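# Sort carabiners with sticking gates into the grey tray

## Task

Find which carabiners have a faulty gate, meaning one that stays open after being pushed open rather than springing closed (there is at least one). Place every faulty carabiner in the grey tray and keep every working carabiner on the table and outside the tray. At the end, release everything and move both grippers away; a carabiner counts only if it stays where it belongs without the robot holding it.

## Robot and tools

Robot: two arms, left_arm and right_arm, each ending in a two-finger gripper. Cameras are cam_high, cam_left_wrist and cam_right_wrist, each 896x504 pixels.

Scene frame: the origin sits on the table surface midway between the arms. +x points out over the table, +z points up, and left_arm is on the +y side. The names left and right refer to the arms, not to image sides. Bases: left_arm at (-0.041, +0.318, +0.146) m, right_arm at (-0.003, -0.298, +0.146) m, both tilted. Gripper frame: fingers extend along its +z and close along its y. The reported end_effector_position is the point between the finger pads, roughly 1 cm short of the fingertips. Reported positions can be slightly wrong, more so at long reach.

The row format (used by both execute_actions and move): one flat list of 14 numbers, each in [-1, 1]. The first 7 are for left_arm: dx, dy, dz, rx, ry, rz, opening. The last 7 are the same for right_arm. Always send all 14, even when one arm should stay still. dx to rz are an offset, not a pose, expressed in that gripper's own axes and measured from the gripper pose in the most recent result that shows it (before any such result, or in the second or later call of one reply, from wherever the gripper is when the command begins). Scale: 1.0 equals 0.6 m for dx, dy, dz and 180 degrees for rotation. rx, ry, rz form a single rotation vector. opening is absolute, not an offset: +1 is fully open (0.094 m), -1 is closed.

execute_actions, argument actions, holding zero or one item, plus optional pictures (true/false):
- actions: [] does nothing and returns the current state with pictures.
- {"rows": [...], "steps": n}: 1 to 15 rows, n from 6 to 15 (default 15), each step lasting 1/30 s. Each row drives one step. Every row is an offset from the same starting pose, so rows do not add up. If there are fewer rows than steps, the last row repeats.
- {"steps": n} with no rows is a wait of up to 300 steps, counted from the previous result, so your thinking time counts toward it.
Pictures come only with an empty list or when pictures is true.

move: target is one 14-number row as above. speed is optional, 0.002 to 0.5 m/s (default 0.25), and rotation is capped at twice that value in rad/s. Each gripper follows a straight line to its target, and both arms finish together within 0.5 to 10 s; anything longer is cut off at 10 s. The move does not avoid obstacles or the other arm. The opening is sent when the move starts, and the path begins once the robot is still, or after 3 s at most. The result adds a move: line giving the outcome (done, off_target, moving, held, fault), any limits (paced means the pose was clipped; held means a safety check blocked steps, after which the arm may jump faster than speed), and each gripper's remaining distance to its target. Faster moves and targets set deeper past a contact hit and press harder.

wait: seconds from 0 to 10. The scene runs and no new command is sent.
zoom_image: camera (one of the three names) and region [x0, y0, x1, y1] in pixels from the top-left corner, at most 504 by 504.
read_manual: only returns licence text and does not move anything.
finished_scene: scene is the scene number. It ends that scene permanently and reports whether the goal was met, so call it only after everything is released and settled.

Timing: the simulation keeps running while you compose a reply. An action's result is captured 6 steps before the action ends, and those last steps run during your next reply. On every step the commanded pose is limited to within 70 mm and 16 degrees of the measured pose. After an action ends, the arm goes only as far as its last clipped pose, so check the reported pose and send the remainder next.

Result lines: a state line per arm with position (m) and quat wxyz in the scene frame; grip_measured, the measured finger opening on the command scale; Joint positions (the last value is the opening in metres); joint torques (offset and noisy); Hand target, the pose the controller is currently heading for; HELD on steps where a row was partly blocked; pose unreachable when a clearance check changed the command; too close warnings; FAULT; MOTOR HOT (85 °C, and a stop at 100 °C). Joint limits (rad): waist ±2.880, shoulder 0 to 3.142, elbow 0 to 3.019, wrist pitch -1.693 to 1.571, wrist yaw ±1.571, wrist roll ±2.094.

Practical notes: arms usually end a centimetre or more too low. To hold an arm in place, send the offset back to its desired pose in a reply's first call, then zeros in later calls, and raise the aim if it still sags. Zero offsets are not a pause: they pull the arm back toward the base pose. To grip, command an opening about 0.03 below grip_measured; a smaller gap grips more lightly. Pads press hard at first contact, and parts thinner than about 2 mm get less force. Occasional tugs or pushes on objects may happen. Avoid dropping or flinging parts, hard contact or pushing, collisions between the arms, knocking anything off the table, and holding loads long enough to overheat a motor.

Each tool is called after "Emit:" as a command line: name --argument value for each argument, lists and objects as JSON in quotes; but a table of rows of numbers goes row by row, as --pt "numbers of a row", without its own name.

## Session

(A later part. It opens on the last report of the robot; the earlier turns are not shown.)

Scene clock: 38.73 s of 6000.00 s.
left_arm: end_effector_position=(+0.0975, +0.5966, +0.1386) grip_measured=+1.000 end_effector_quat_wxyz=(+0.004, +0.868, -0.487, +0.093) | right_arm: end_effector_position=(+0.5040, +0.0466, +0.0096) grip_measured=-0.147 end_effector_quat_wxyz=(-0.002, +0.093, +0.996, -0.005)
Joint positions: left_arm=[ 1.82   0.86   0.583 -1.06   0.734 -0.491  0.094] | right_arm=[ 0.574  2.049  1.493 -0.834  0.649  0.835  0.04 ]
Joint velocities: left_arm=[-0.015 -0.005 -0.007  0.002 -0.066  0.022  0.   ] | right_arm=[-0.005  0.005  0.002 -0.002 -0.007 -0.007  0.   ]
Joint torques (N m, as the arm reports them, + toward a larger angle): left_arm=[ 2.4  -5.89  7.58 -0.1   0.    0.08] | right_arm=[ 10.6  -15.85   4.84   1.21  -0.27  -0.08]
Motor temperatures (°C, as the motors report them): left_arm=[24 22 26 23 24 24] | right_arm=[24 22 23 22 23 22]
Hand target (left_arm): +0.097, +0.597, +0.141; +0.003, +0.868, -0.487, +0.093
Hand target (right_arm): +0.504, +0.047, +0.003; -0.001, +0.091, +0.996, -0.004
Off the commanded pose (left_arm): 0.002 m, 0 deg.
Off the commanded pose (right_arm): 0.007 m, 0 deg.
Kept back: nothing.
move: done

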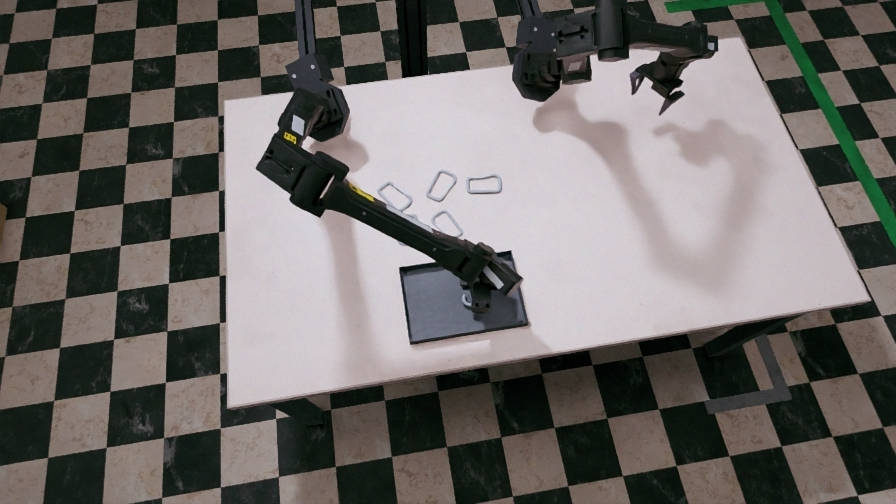

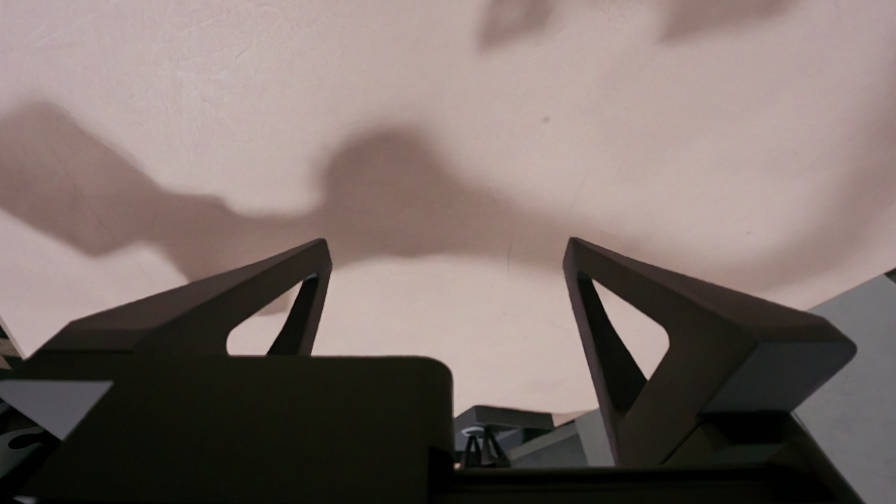

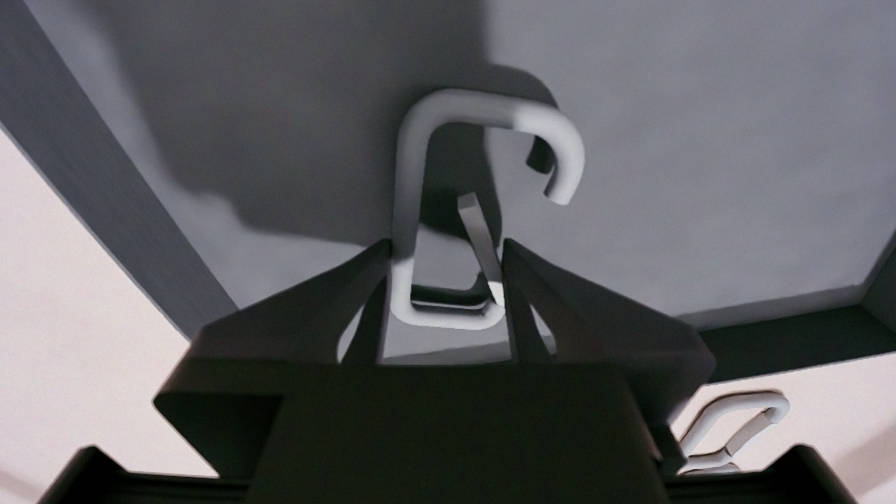

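Emit:
move --target '[0,0,-0.004,0,0,0,1, 0,0,0.02,0,0,0,-0.22]' --speed 0.04

Emit:
move --target '[0,0,-0.004,0,0,0,1, 0,0,0.0,0,0,0,0.4]' --speed 0.04

Emit:
move --target '[0,0,-0.004,0,0,0,1, 0,0,-0.13,0,0,0,0.5]' --speed 0.2

Scene clock: 39.80 s of 6000.00 s.
left_arm: end_effector_position=(+0.0975, +0.5961, +0.1386) grip_measured=+1.000 end_effector_quat_wxyz=(+0.005, +0.868, -0.487, +0.094) | right_arm: end_effector_position=(+0.5034, +0.0471, +0.0051) grip_measured=-0.147 end_effector_quat_wxyz=(-0.002, +0.094, +0.996, -0.006)
Joint positions: left_arm=[ 1.82   0.86   0.583 -1.063  0.734 -0.49   0.094] | right_arm=[ 0.571  2.056  1.493 -0.826  0.649  0.834  0.04 ]
Joint velocities: left_arm=[-0.015  0.005  0.007  0.002  0.007 -0.022  0.   ] | right_arm=[-0.005  0.005 -0.007  0.002 -0.066 -0.037 -0.001]
Joint torques (N m, as the arm reports them, + toward a larger angle): left_arm=[ 2.39 -5.91  7.57 -0.11  0.    0.08] | right_arm=[ 10.33 -15.88   4.83   1.31  -0.26  -0.08]
Motor temperatures (°C, as the motors report them): left_arm=[24 22 26 23 24 24] | right_arm=[25 22 23 22 23 22]
Hand target (left_arm): +0.097, +0.597, +0.141; +0.004, +0.868, -0.487, +0.093
Hand target (right_arm): +0.504, +0.047, -0.002; -0.002, +0.093, +0.996, -0.005
Off the commanded pose (left_arm): 0.002 m, 0 deg.
Off the commanded pose (right_arm): 0.008 m, 0 deg.
Kept back: nothing.
move: done

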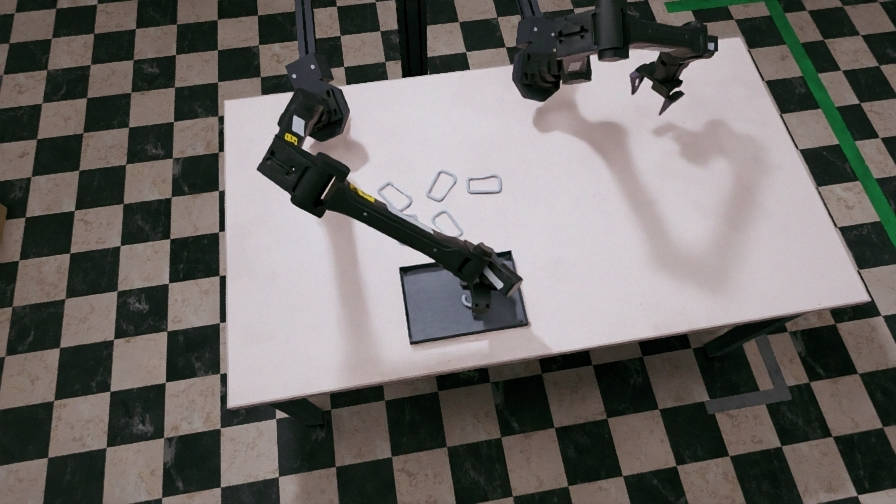

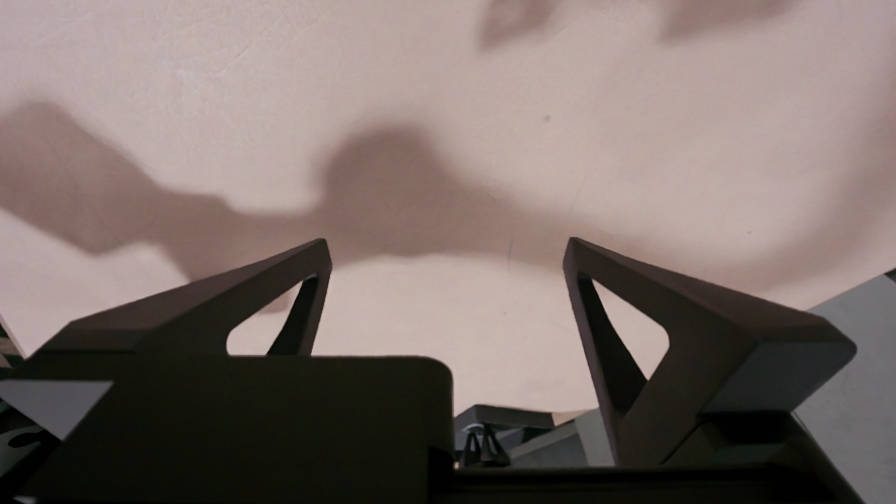

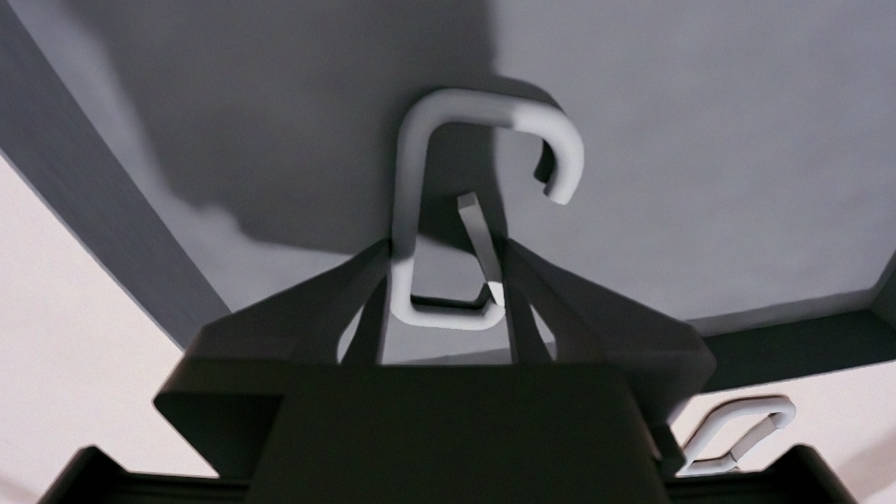

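Scene clock: 40.50 s of 6000.00 s.
left_arm: end_effector_position=(+0.0975, +0.5956, +0.1387) grip_measured=+1.000 end_effector_quat_wxyz=(+0.005, +0.868, -0.487, +0.095) | right_arm: end_effector_position=(+0.5034, +0.0471, +0.0051) grip_measured=+0.397 end_effector_quat_wxyz=(-0.002, +0.094, +0.996, -0.006)
Joint positions: left_arm=[ 1.82   0.86   0.583 -1.066  0.734 -0.489  0.094] | right_arm=[ 0.571  2.056  1.493 -0.826  0.649  0.834  0.066]
Joint velocities: left_arm=[-0.005 -0.015  0.002  0.007 -0.022 -0.007  0.   ] | right_arm=[ 0.005 -0.005 -0.017  0.007  0.022 -0.022  0.   ]
Joint torques (N m, as the arm reports them, + toward a larger angle): left_arm=[ 2.41 -5.87  7.56 -0.22  0.    0.09] | right_arm=[ 11.22 -16.16   5.     0.45  -0.17   0.02]
Motor temperatures (°C, as the motors report them): left_arm=[24 22 26 23 24 24] | right_arm=[25 22 23 22 23 22]
Hand target (left_arm): +0.097, +0.596, +0.141; +0.005, +0.868, -0.487, +0.094
Hand target (right_arm): +0.503, +0.047, +0.005; -0.002, +0.094, +0.996, -0.006
Off the commanded pose (left_arm): 0.002 m, 0 deg.
Off the commanded pose (right_arm): 0.000 m, 0 deg.
Kept back: nothing.
move: done

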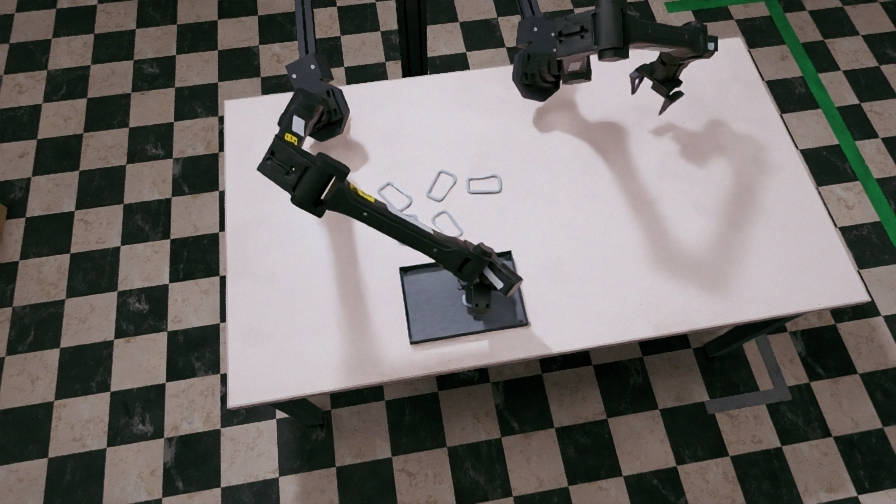

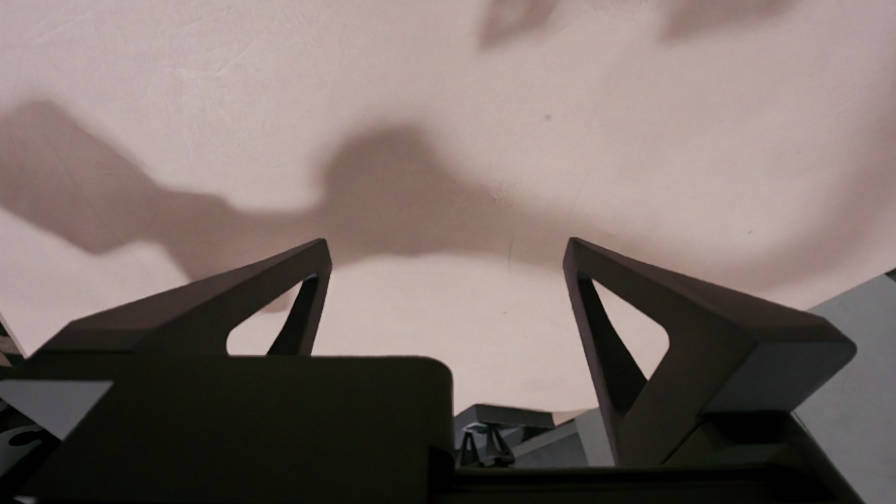

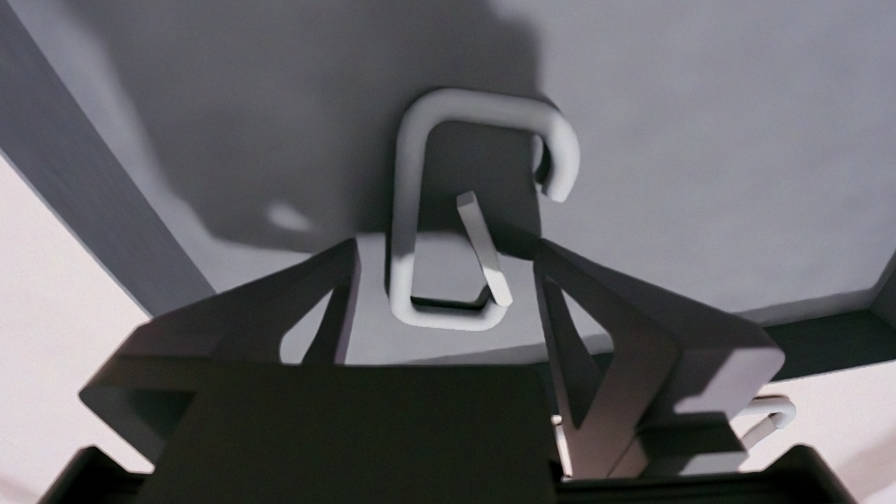

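Scene clock: 41.40 s of 6000.00 s.
left_arm: end_effector_position=(+0.0975, +0.5949, +0.1388) grip_measured=+1.000 end_effector_quat_wxyz=(+0.006, +0.868, -0.487, +0.095) | right_arm: end_effector_position=(+0.4894, +0.0430, +0.0661) grip_measured=+0.497 end_effector_quat_wxyz=(-0.012, +0.081, +0.997, -0.015)
Joint positions: left_arm=[ 1.82   0.86   0.583 -1.069  0.734 -0.487  0.094] | right_arm=[ 0.641  1.977  1.493 -0.994  0.659  0.918  0.07 ]
Joint velocities: left_arm=[-0.005 -0.005 -0.007 -0.007  0.007  0.022  0.   ] | right_arm=[-0.015 -0.005  0.002  0.002 -0.051  0.051 -0.   ]
Joint torques (N m, as the arm reports them, + toward a larger angle): left_arm=[ 2.4  -5.85  7.57 -0.1   0.    0.07] | right_arm=[ 11.62 -16.2    7.54  -0.21  -0.03   0.14]
Motor temperatures (°C, as the motors report them): left_arm=[24 22 26 23 24 24] | right_arm=[25 23 23 22 23 22]
Hand target (left_arm): +0.097, +0.596, +0.141; +0.005, +0.868, -0.487, +0.094
Hand target (right_arm): +0.504, +0.047, +0.083; -0.001, +0.094, +0.996, -0.006
Off the commanded pose (left_arm): 0.002 m, 0 deg.
Off the commanded pose (right_arm): 0.023 m, 2 deg.
Kept back: nothing.
move: off_target (right_arm)

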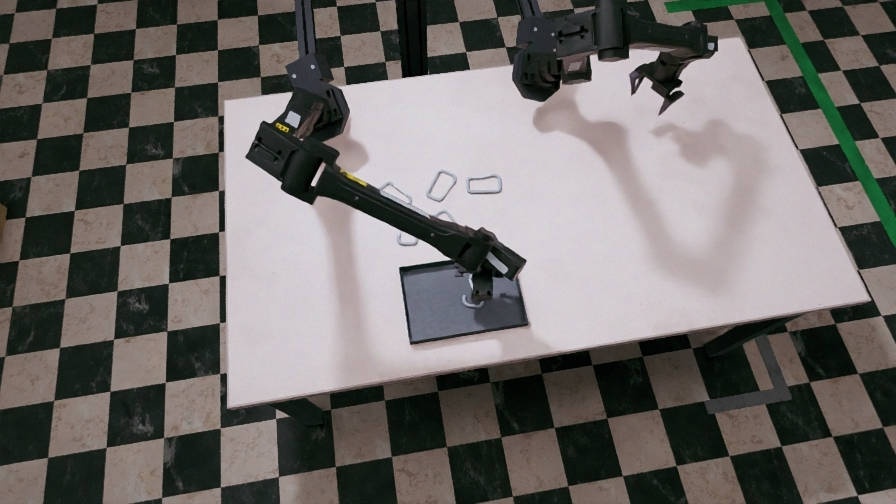

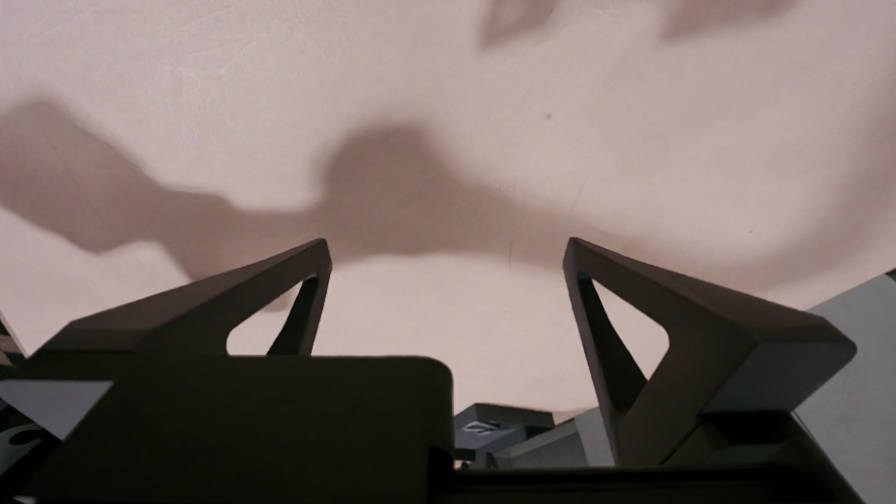

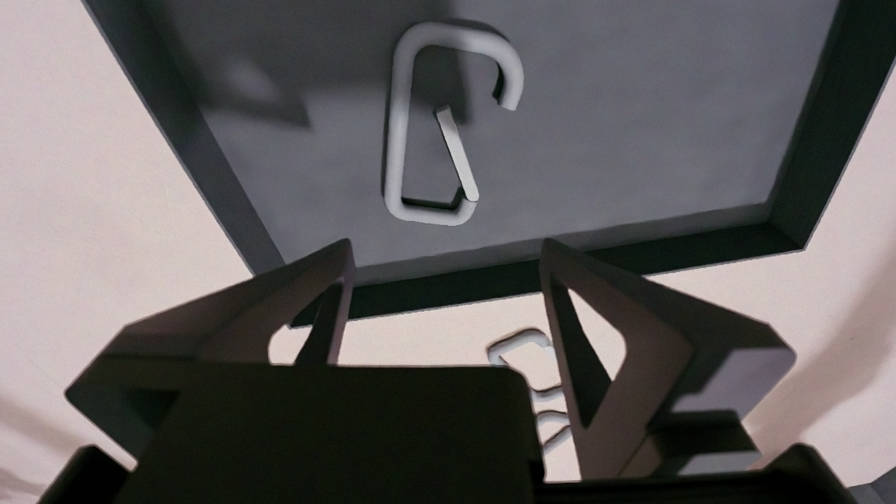

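Emit:
move --target '[0,0,-0.004,0,0,0,1, 0.496,0.048,0.029,-0.003,-0.013,-0.49,0.5]' --speed 0.35

Scene clock: 44.47 s of 6000.00 s.
left_arm: end_effector_position=(+0.0976, +0.5944, +0.1388) grip_measured=+1.000 end_effector_quat_wxyz=(+0.007, +0.868, -0.486, +0.096) | right_arm: end_effector_position=(+0.2093, +0.1158, +0.0515) grip_measured=+0.498 end_effector_quat_wxyz=(-0.006, -0.627, +0.779, -0.009)
Joint positions: left_arm=[ 1.82   0.86   0.583 -1.071  0.734 -0.486  0.094] | right_arm=[ 1.039  2.138  1.136 -0.761  0.66  -0.113  0.07 ]
Joint velocities: left_arm=[-0.005  0.015 -0.002  0.007  0.037  0.037  0.   ] | right_arm=[ 0.005 -0.005 -0.002 -0.002 -0.022 -0.095 -0.001]
Joint torques (N m, as the arm reports them, + toward a larger angle): left_arm=[ 2.41 -5.89  7.58 -0.12  0.    0.08] | right_arm=[ 10.88 -12.66   4.31   1.19  -0.36  -0.05]
Motor temperatures (°C, as the motors report them): left_arm=[24 22 26 23 24 24] | right_arm=[25 23 23 22 23 22]
Hand target (left_arm): +0.097, +0.595, +0.141; +0.006, +0.868, -0.487, +0.095
Hand target (right_arm): +0.204, +0.120, +0.053; +0.001, -0.635, +0.772, -0.005
Off the commanded pose (left_arm): 0.002 m, 0 deg.
Off the commanded pose (right_arm): 0.010 m, 2 deg.
Kept back: nothing.
move: done

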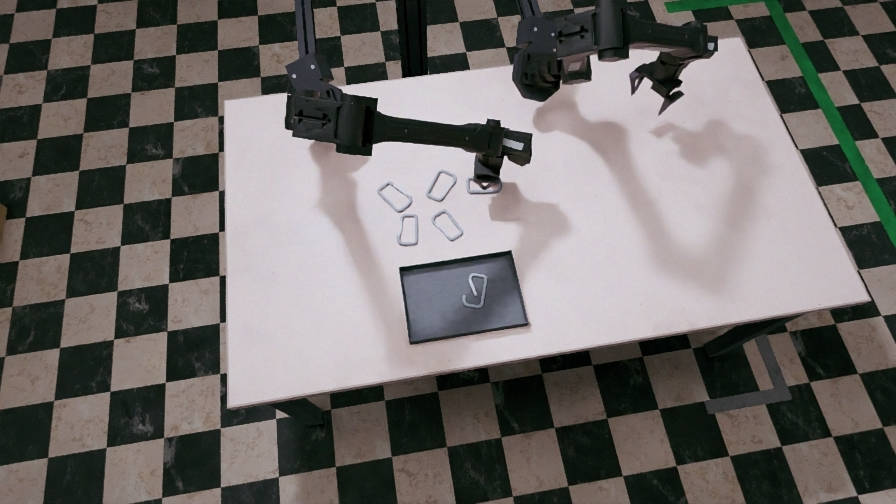

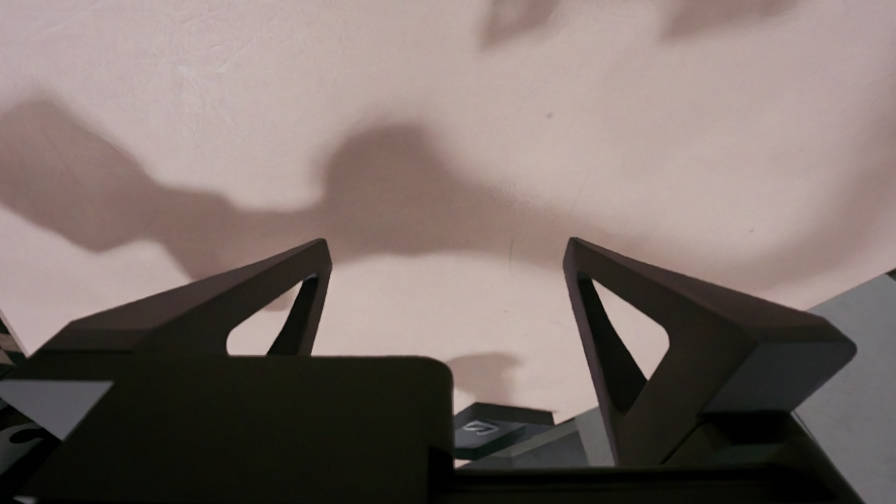

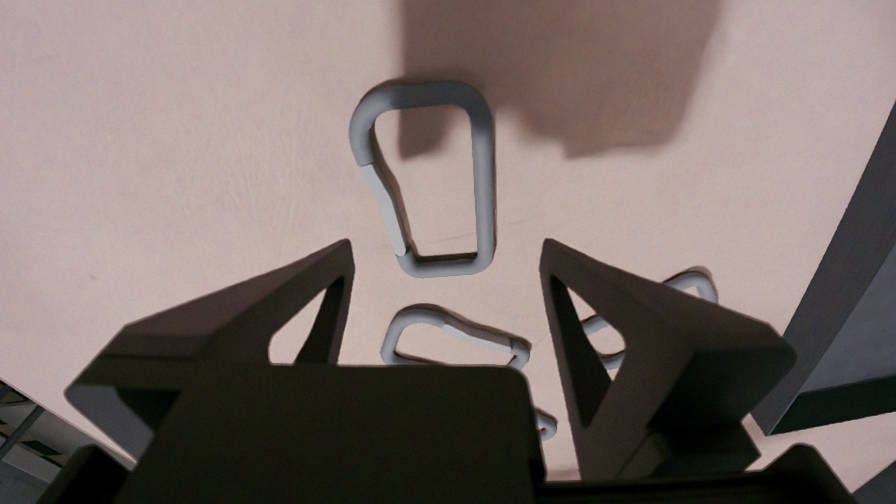

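Emit:
move --target '[0,0,-0.004,0,0,0,1, 0.002,0.017,0.08,0,0,0,0.7]' --speed 0.08

Scene clock: 45.73 s of 6000.00 s.
left_arm: end_effector_position=(+0.0976, +0.5938, +0.1389) grip_measured=+1.000 end_effector_quat_wxyz=(+0.008, +0.868, -0.486, +0.096) | right_arm: end_effector_position=(+0.1981, +0.1166, +0.0079) grip_measured=+0.697 end_effector_quat_wxyz=(-0.009, -0.625, +0.780, -0.009)
Joint positions: left_arm=[ 1.82   0.86   0.583 -1.074  0.734 -0.484  0.094] | right_arm=[ 0.999  2.217  1.118 -0.639  0.663 -0.155  0.08 ]
Joint velocities: left_arm=[-0.005 -0.005 -0.002  0.002 -0.007 -0.007  0.   ] | right_arm=[-0.005  0.015 -0.002 -0.002 -0.081 -0.007 -0.   ]
Joint torques (N m, as the arm reports them, + toward a larger angle): left_arm=[ 2.4  -5.87  7.58 -0.12  0.    0.09] | right_arm=[  9.11 -12.98   3.69   1.26  -0.11  -0.09]
Motor temperatures (°C, as the motors report them): left_arm=[24 22 26 23 24 24] | right_arm=[25 23 23 22 23 22]
Hand target (left_arm): +0.097, +0.595, +0.141; +0.007, +0.868, -0.486, +0.096
Hand target (right_arm): +0.199, +0.116, +0.004; -0.006, -0.627, +0.779, -0.009
Off the commanded pose (left_arm): 0.002 m, 0 deg.
Off the commanded pose (right_arm): 0.005 m, 0 deg.
Kept back: nothing.
move: done

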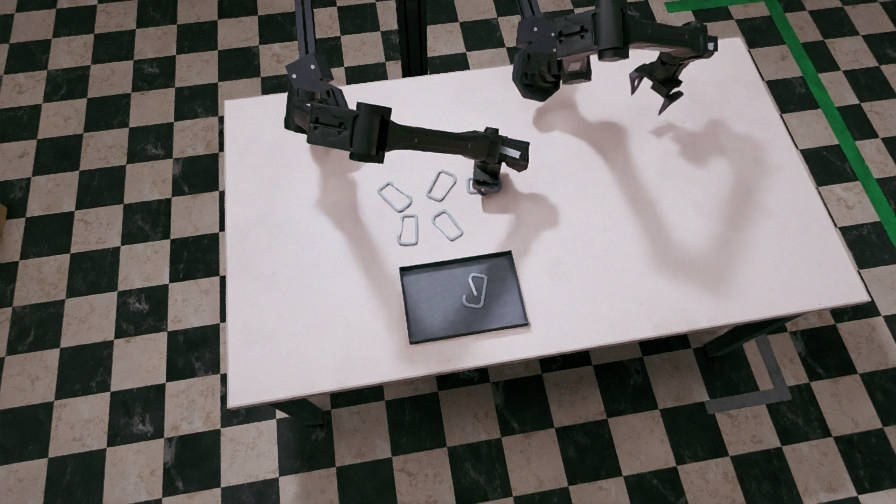

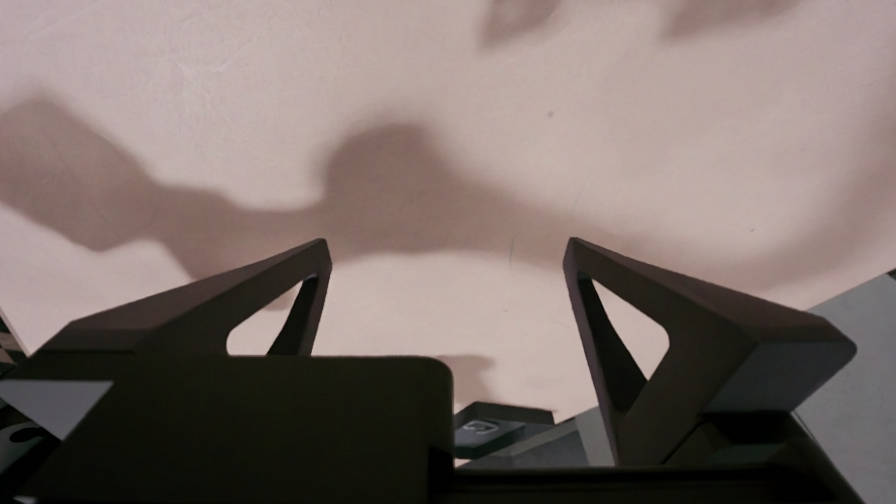

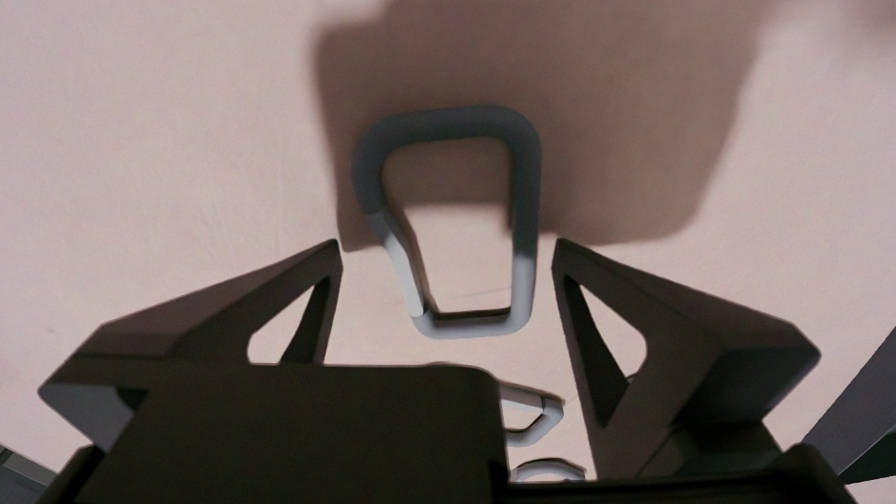

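Emit:
move --target '[0,0,-0.004,0,0,0,1, 0.006,-0.004,0.015,0,0,0,0.7]' --speed 0.03

Emit:
move --target '[0,0,-0.004,0,0,0,1, 0,0,0.0,0,0,0,-0.42]' --speed 0.03

Emit:
move --target '[0,0,-0.004,0,0,0,1, 0,0,0.0,0,0,0,0.6]' --speed 0.03

Scene clock: 46.97 s of 6000.00 s.
left_arm: end_effector_position=(+0.0976, +0.5933, +0.1390) grip_measured=+1.000 end_effector_quat_wxyz=(+0.009, +0.868, -0.486, +0.097) | right_arm: end_effector_position=(+0.1992, +0.1146, +0.0047) grip_measured=+0.697 end_effector_quat_wxyz=(-0.009, -0.624, +0.781, -0.008)
Joint positions: left_arm=[ 1.82   0.86   0.583 -1.077  0.734 -0.482  0.094] | right_arm=[ 0.992  2.217  1.112 -0.627  0.663 -0.161  0.08 ]
Joint velocities: left_arm=[-0.005  0.005 -0.007 -0.012  0.007  0.051  0.   ] | right_arm=[-0.015 -0.005 -0.002  0.012 -0.066 -0.066 -0.   ]
Joint torques (N m, as the arm reports them, + toward a larger angle): left_arm=[ 2.41 -5.86  7.55 -0.13  0.    0.07] | right_arm=[  9.24 -12.79   3.6    1.21  -0.15  -0.07]
Motor temperatures (°C, as the motors report them): left_arm=[24 22 26 23 24 24] | right_arm=[25 23 23 22 23 22]
Hand target (left_arm): +0.097, +0.594, +0.141; +0.008, +0.868, -0.486, +0.096
Hand target (right_arm): +0.199, +0.112, -0.001; -0.009, -0.625, +0.780, -0.009
Off the commanded pose (left_arm): 0.002 m, 0 deg.
Off the commanded pose (right_arm): 0.006 m, 0 deg.
Kept back: nothing.
move: done

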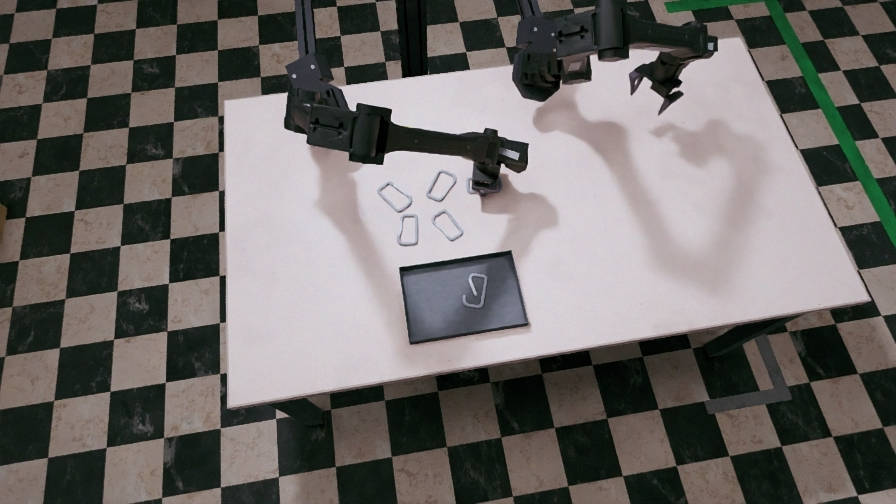

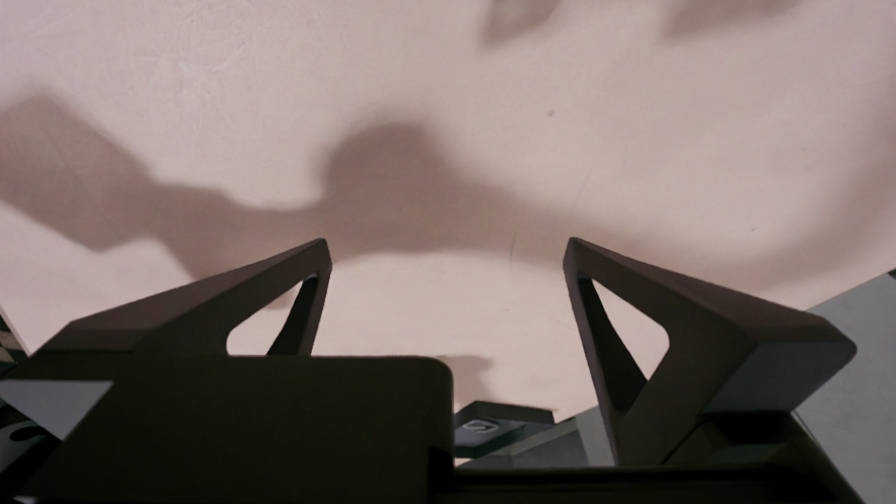

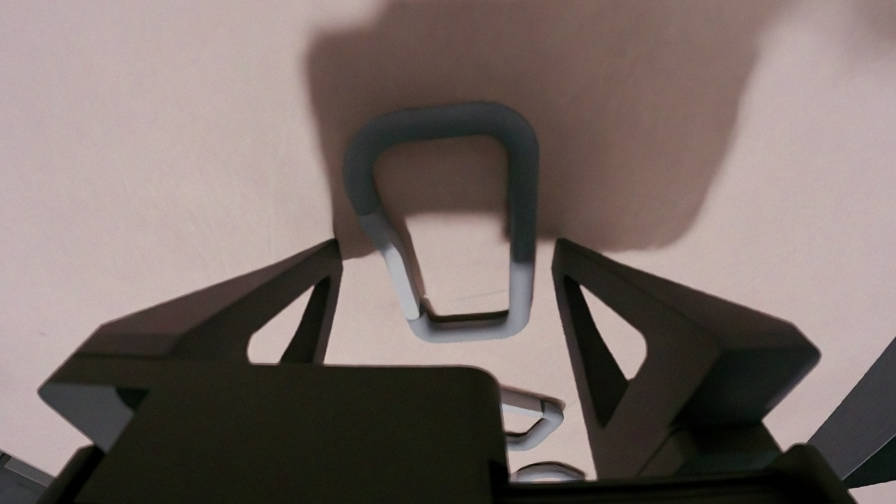

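Scene clock: 47.67 s of 6000.00 s.
left_arm: end_effector_position=(+0.0977, +0.5927, +0.1390) grip_measured=+1.000 end_effector_quat_wxyz=(+0.010, +0.868, -0.486, +0.097) | right_arm: end_effector_position=(+0.1992, +0.1146, +0.0047) grip_measured=-0.344 end_effector_quat_wxyz=(-0.009, -0.624, +0.781, -0.008)
Joint positions: left_arm=[ 1.82   0.86   0.583 -1.08   0.734 -0.481  0.094] | right_arm=[ 0.992  2.217  1.112 -0.627  0.663 -0.162  0.031]
Joint velocities: left_arm=[-0.015  0.005 -0.007  0.002 -0.022 -0.037  0.   ] | right_arm=[-0.015 -0.005  0.012 -0.012 -0.066 -0.051 -0.   ]
Joint torques (N m, as the arm reports them, + toward a larger angle): left_arm=[ 2.36 -5.87  7.58 -0.11 -0.01  0.08] | right_arm=[  9.73 -13.17   4.1    0.46  -0.25   0.03]
Motor temperatures (°C, as the motors report them): left_arm=[24 22 26 23 24 24] | right_arm=[25 23 23 22 23 22]
Hand target (left_arm): +0.097, +0.593, +0.141; +0.009, +0.868, -0.486, +0.097
Hand target (right_arm): +0.199, +0.115, +0.005; -0.009, -0.624, +0.781, -0.008
Off the commanded pose (left_arm): 0.002 m, 0 deg.
Off the commanded pose (right_arm): 0.000 m, 0 deg.
Kept back: nothing.
move: done

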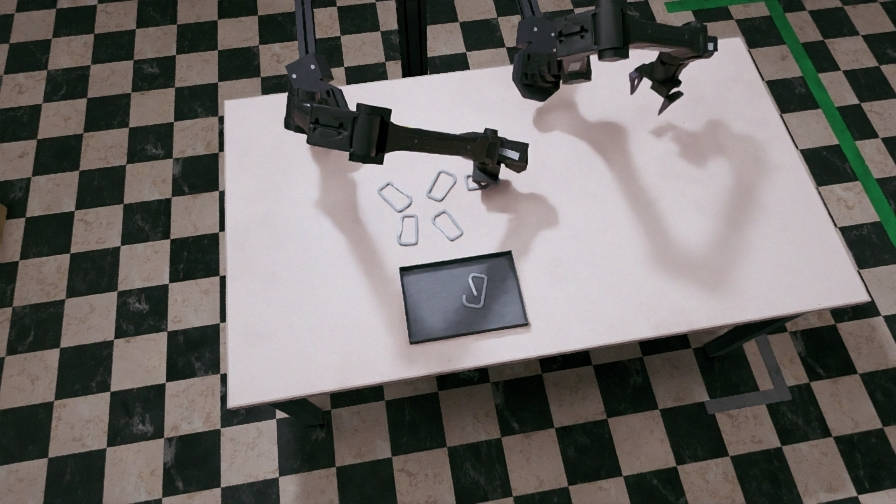

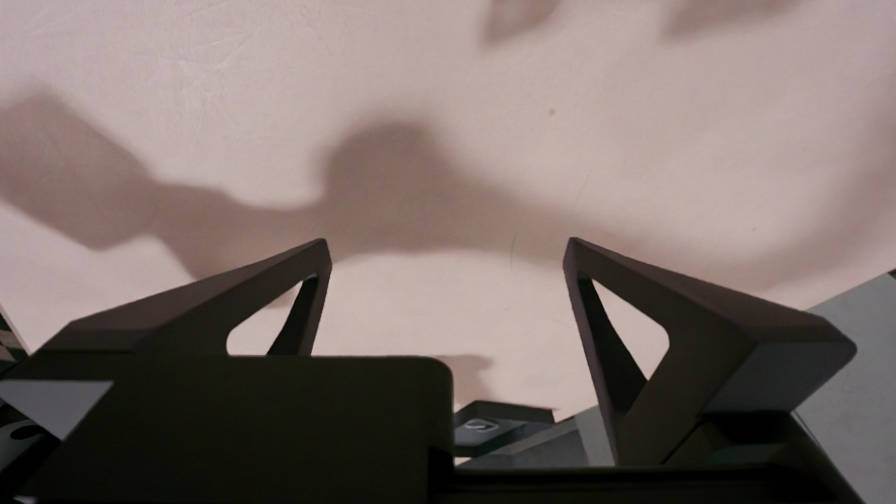

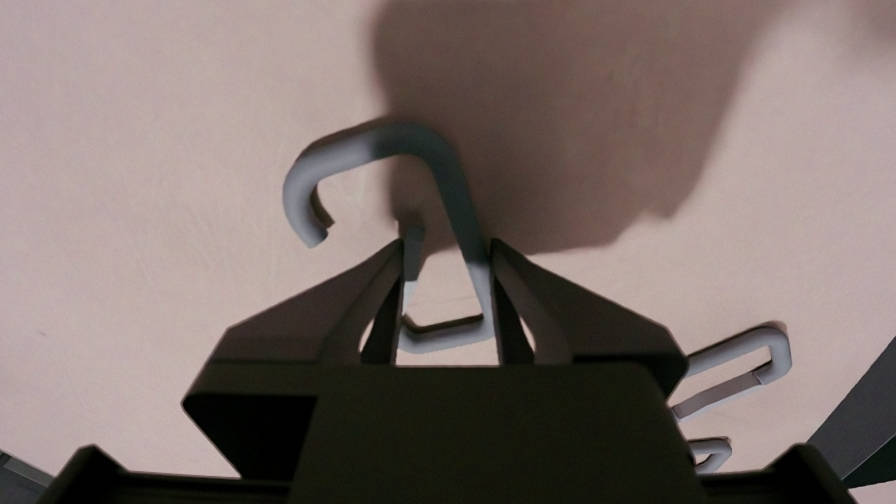

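Scene clock: 48.37 s of 6000.00 s.
left_arm: end_effector_position=(+0.0977, +0.5921, +0.1391) grip_measured=+1.000 end_effector_quat_wxyz=(+0.011, +0.868, -0.486, +0.098) | right_arm: end_effector_position=(+0.1992, +0.1146, +0.0047) grip_measured=+0.597 end_effector_quat_wxyz=(-0.009, -0.624, +0.781, -0.008)
Joint positions: left_arm=[ 1.82   0.86   0.583 -1.083  0.734 -0.48   0.094] | right_arm=[ 0.992  2.217  1.112 -0.627  0.663 -0.162  0.075]
Joint velocities: left_arm=[-0.005  0.005 -0.007 -0.007 -0.007  0.022  0.   ] | right_arm=[ 0.005 -0.015 -0.017 -0.017 -0.037 -0.051  0.001]
Joint torques (N m, as the arm reports them, + toward a larger angle): left_arm=[ 2.41 -5.95  7.58 -0.17 -0.01  0.11] | right_arm=[  9.78 -12.88   4.06   0.46  -0.26   0.03]
Motor temperatures (°C, as the motors report them): left_arm=[24 22 26 23 24 24] | right_arm=[25 23 23 22 23 22]
Hand target (left_arm): +0.097, +0.593, +0.141; +0.010, +0.868, -0.486, +0.097
Hand target (right_arm): +0.199, +0.115, +0.005; -0.009, -0.624, +0.781, -0.008
Off the commanded pose (left_arm): 0.002 m, 0 deg.
Off the commanded pose (right_arm): 0.000 m, 0 deg.
Kept back: nothing.
move: done

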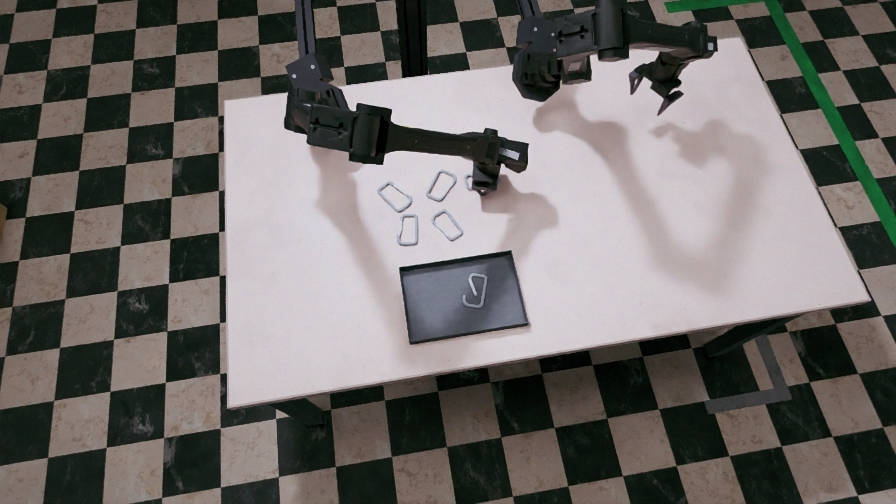

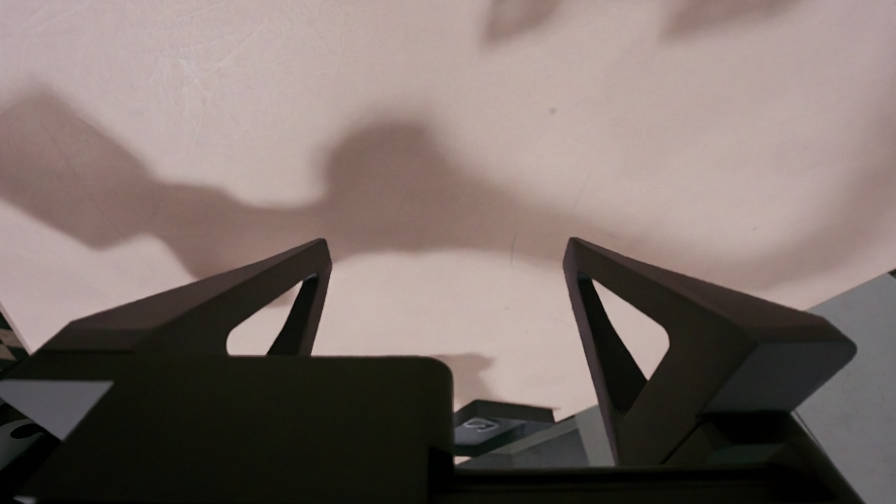

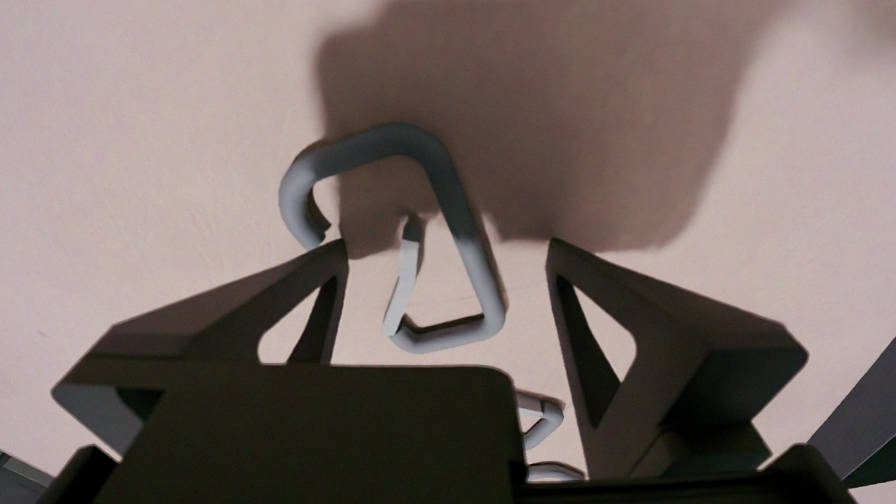

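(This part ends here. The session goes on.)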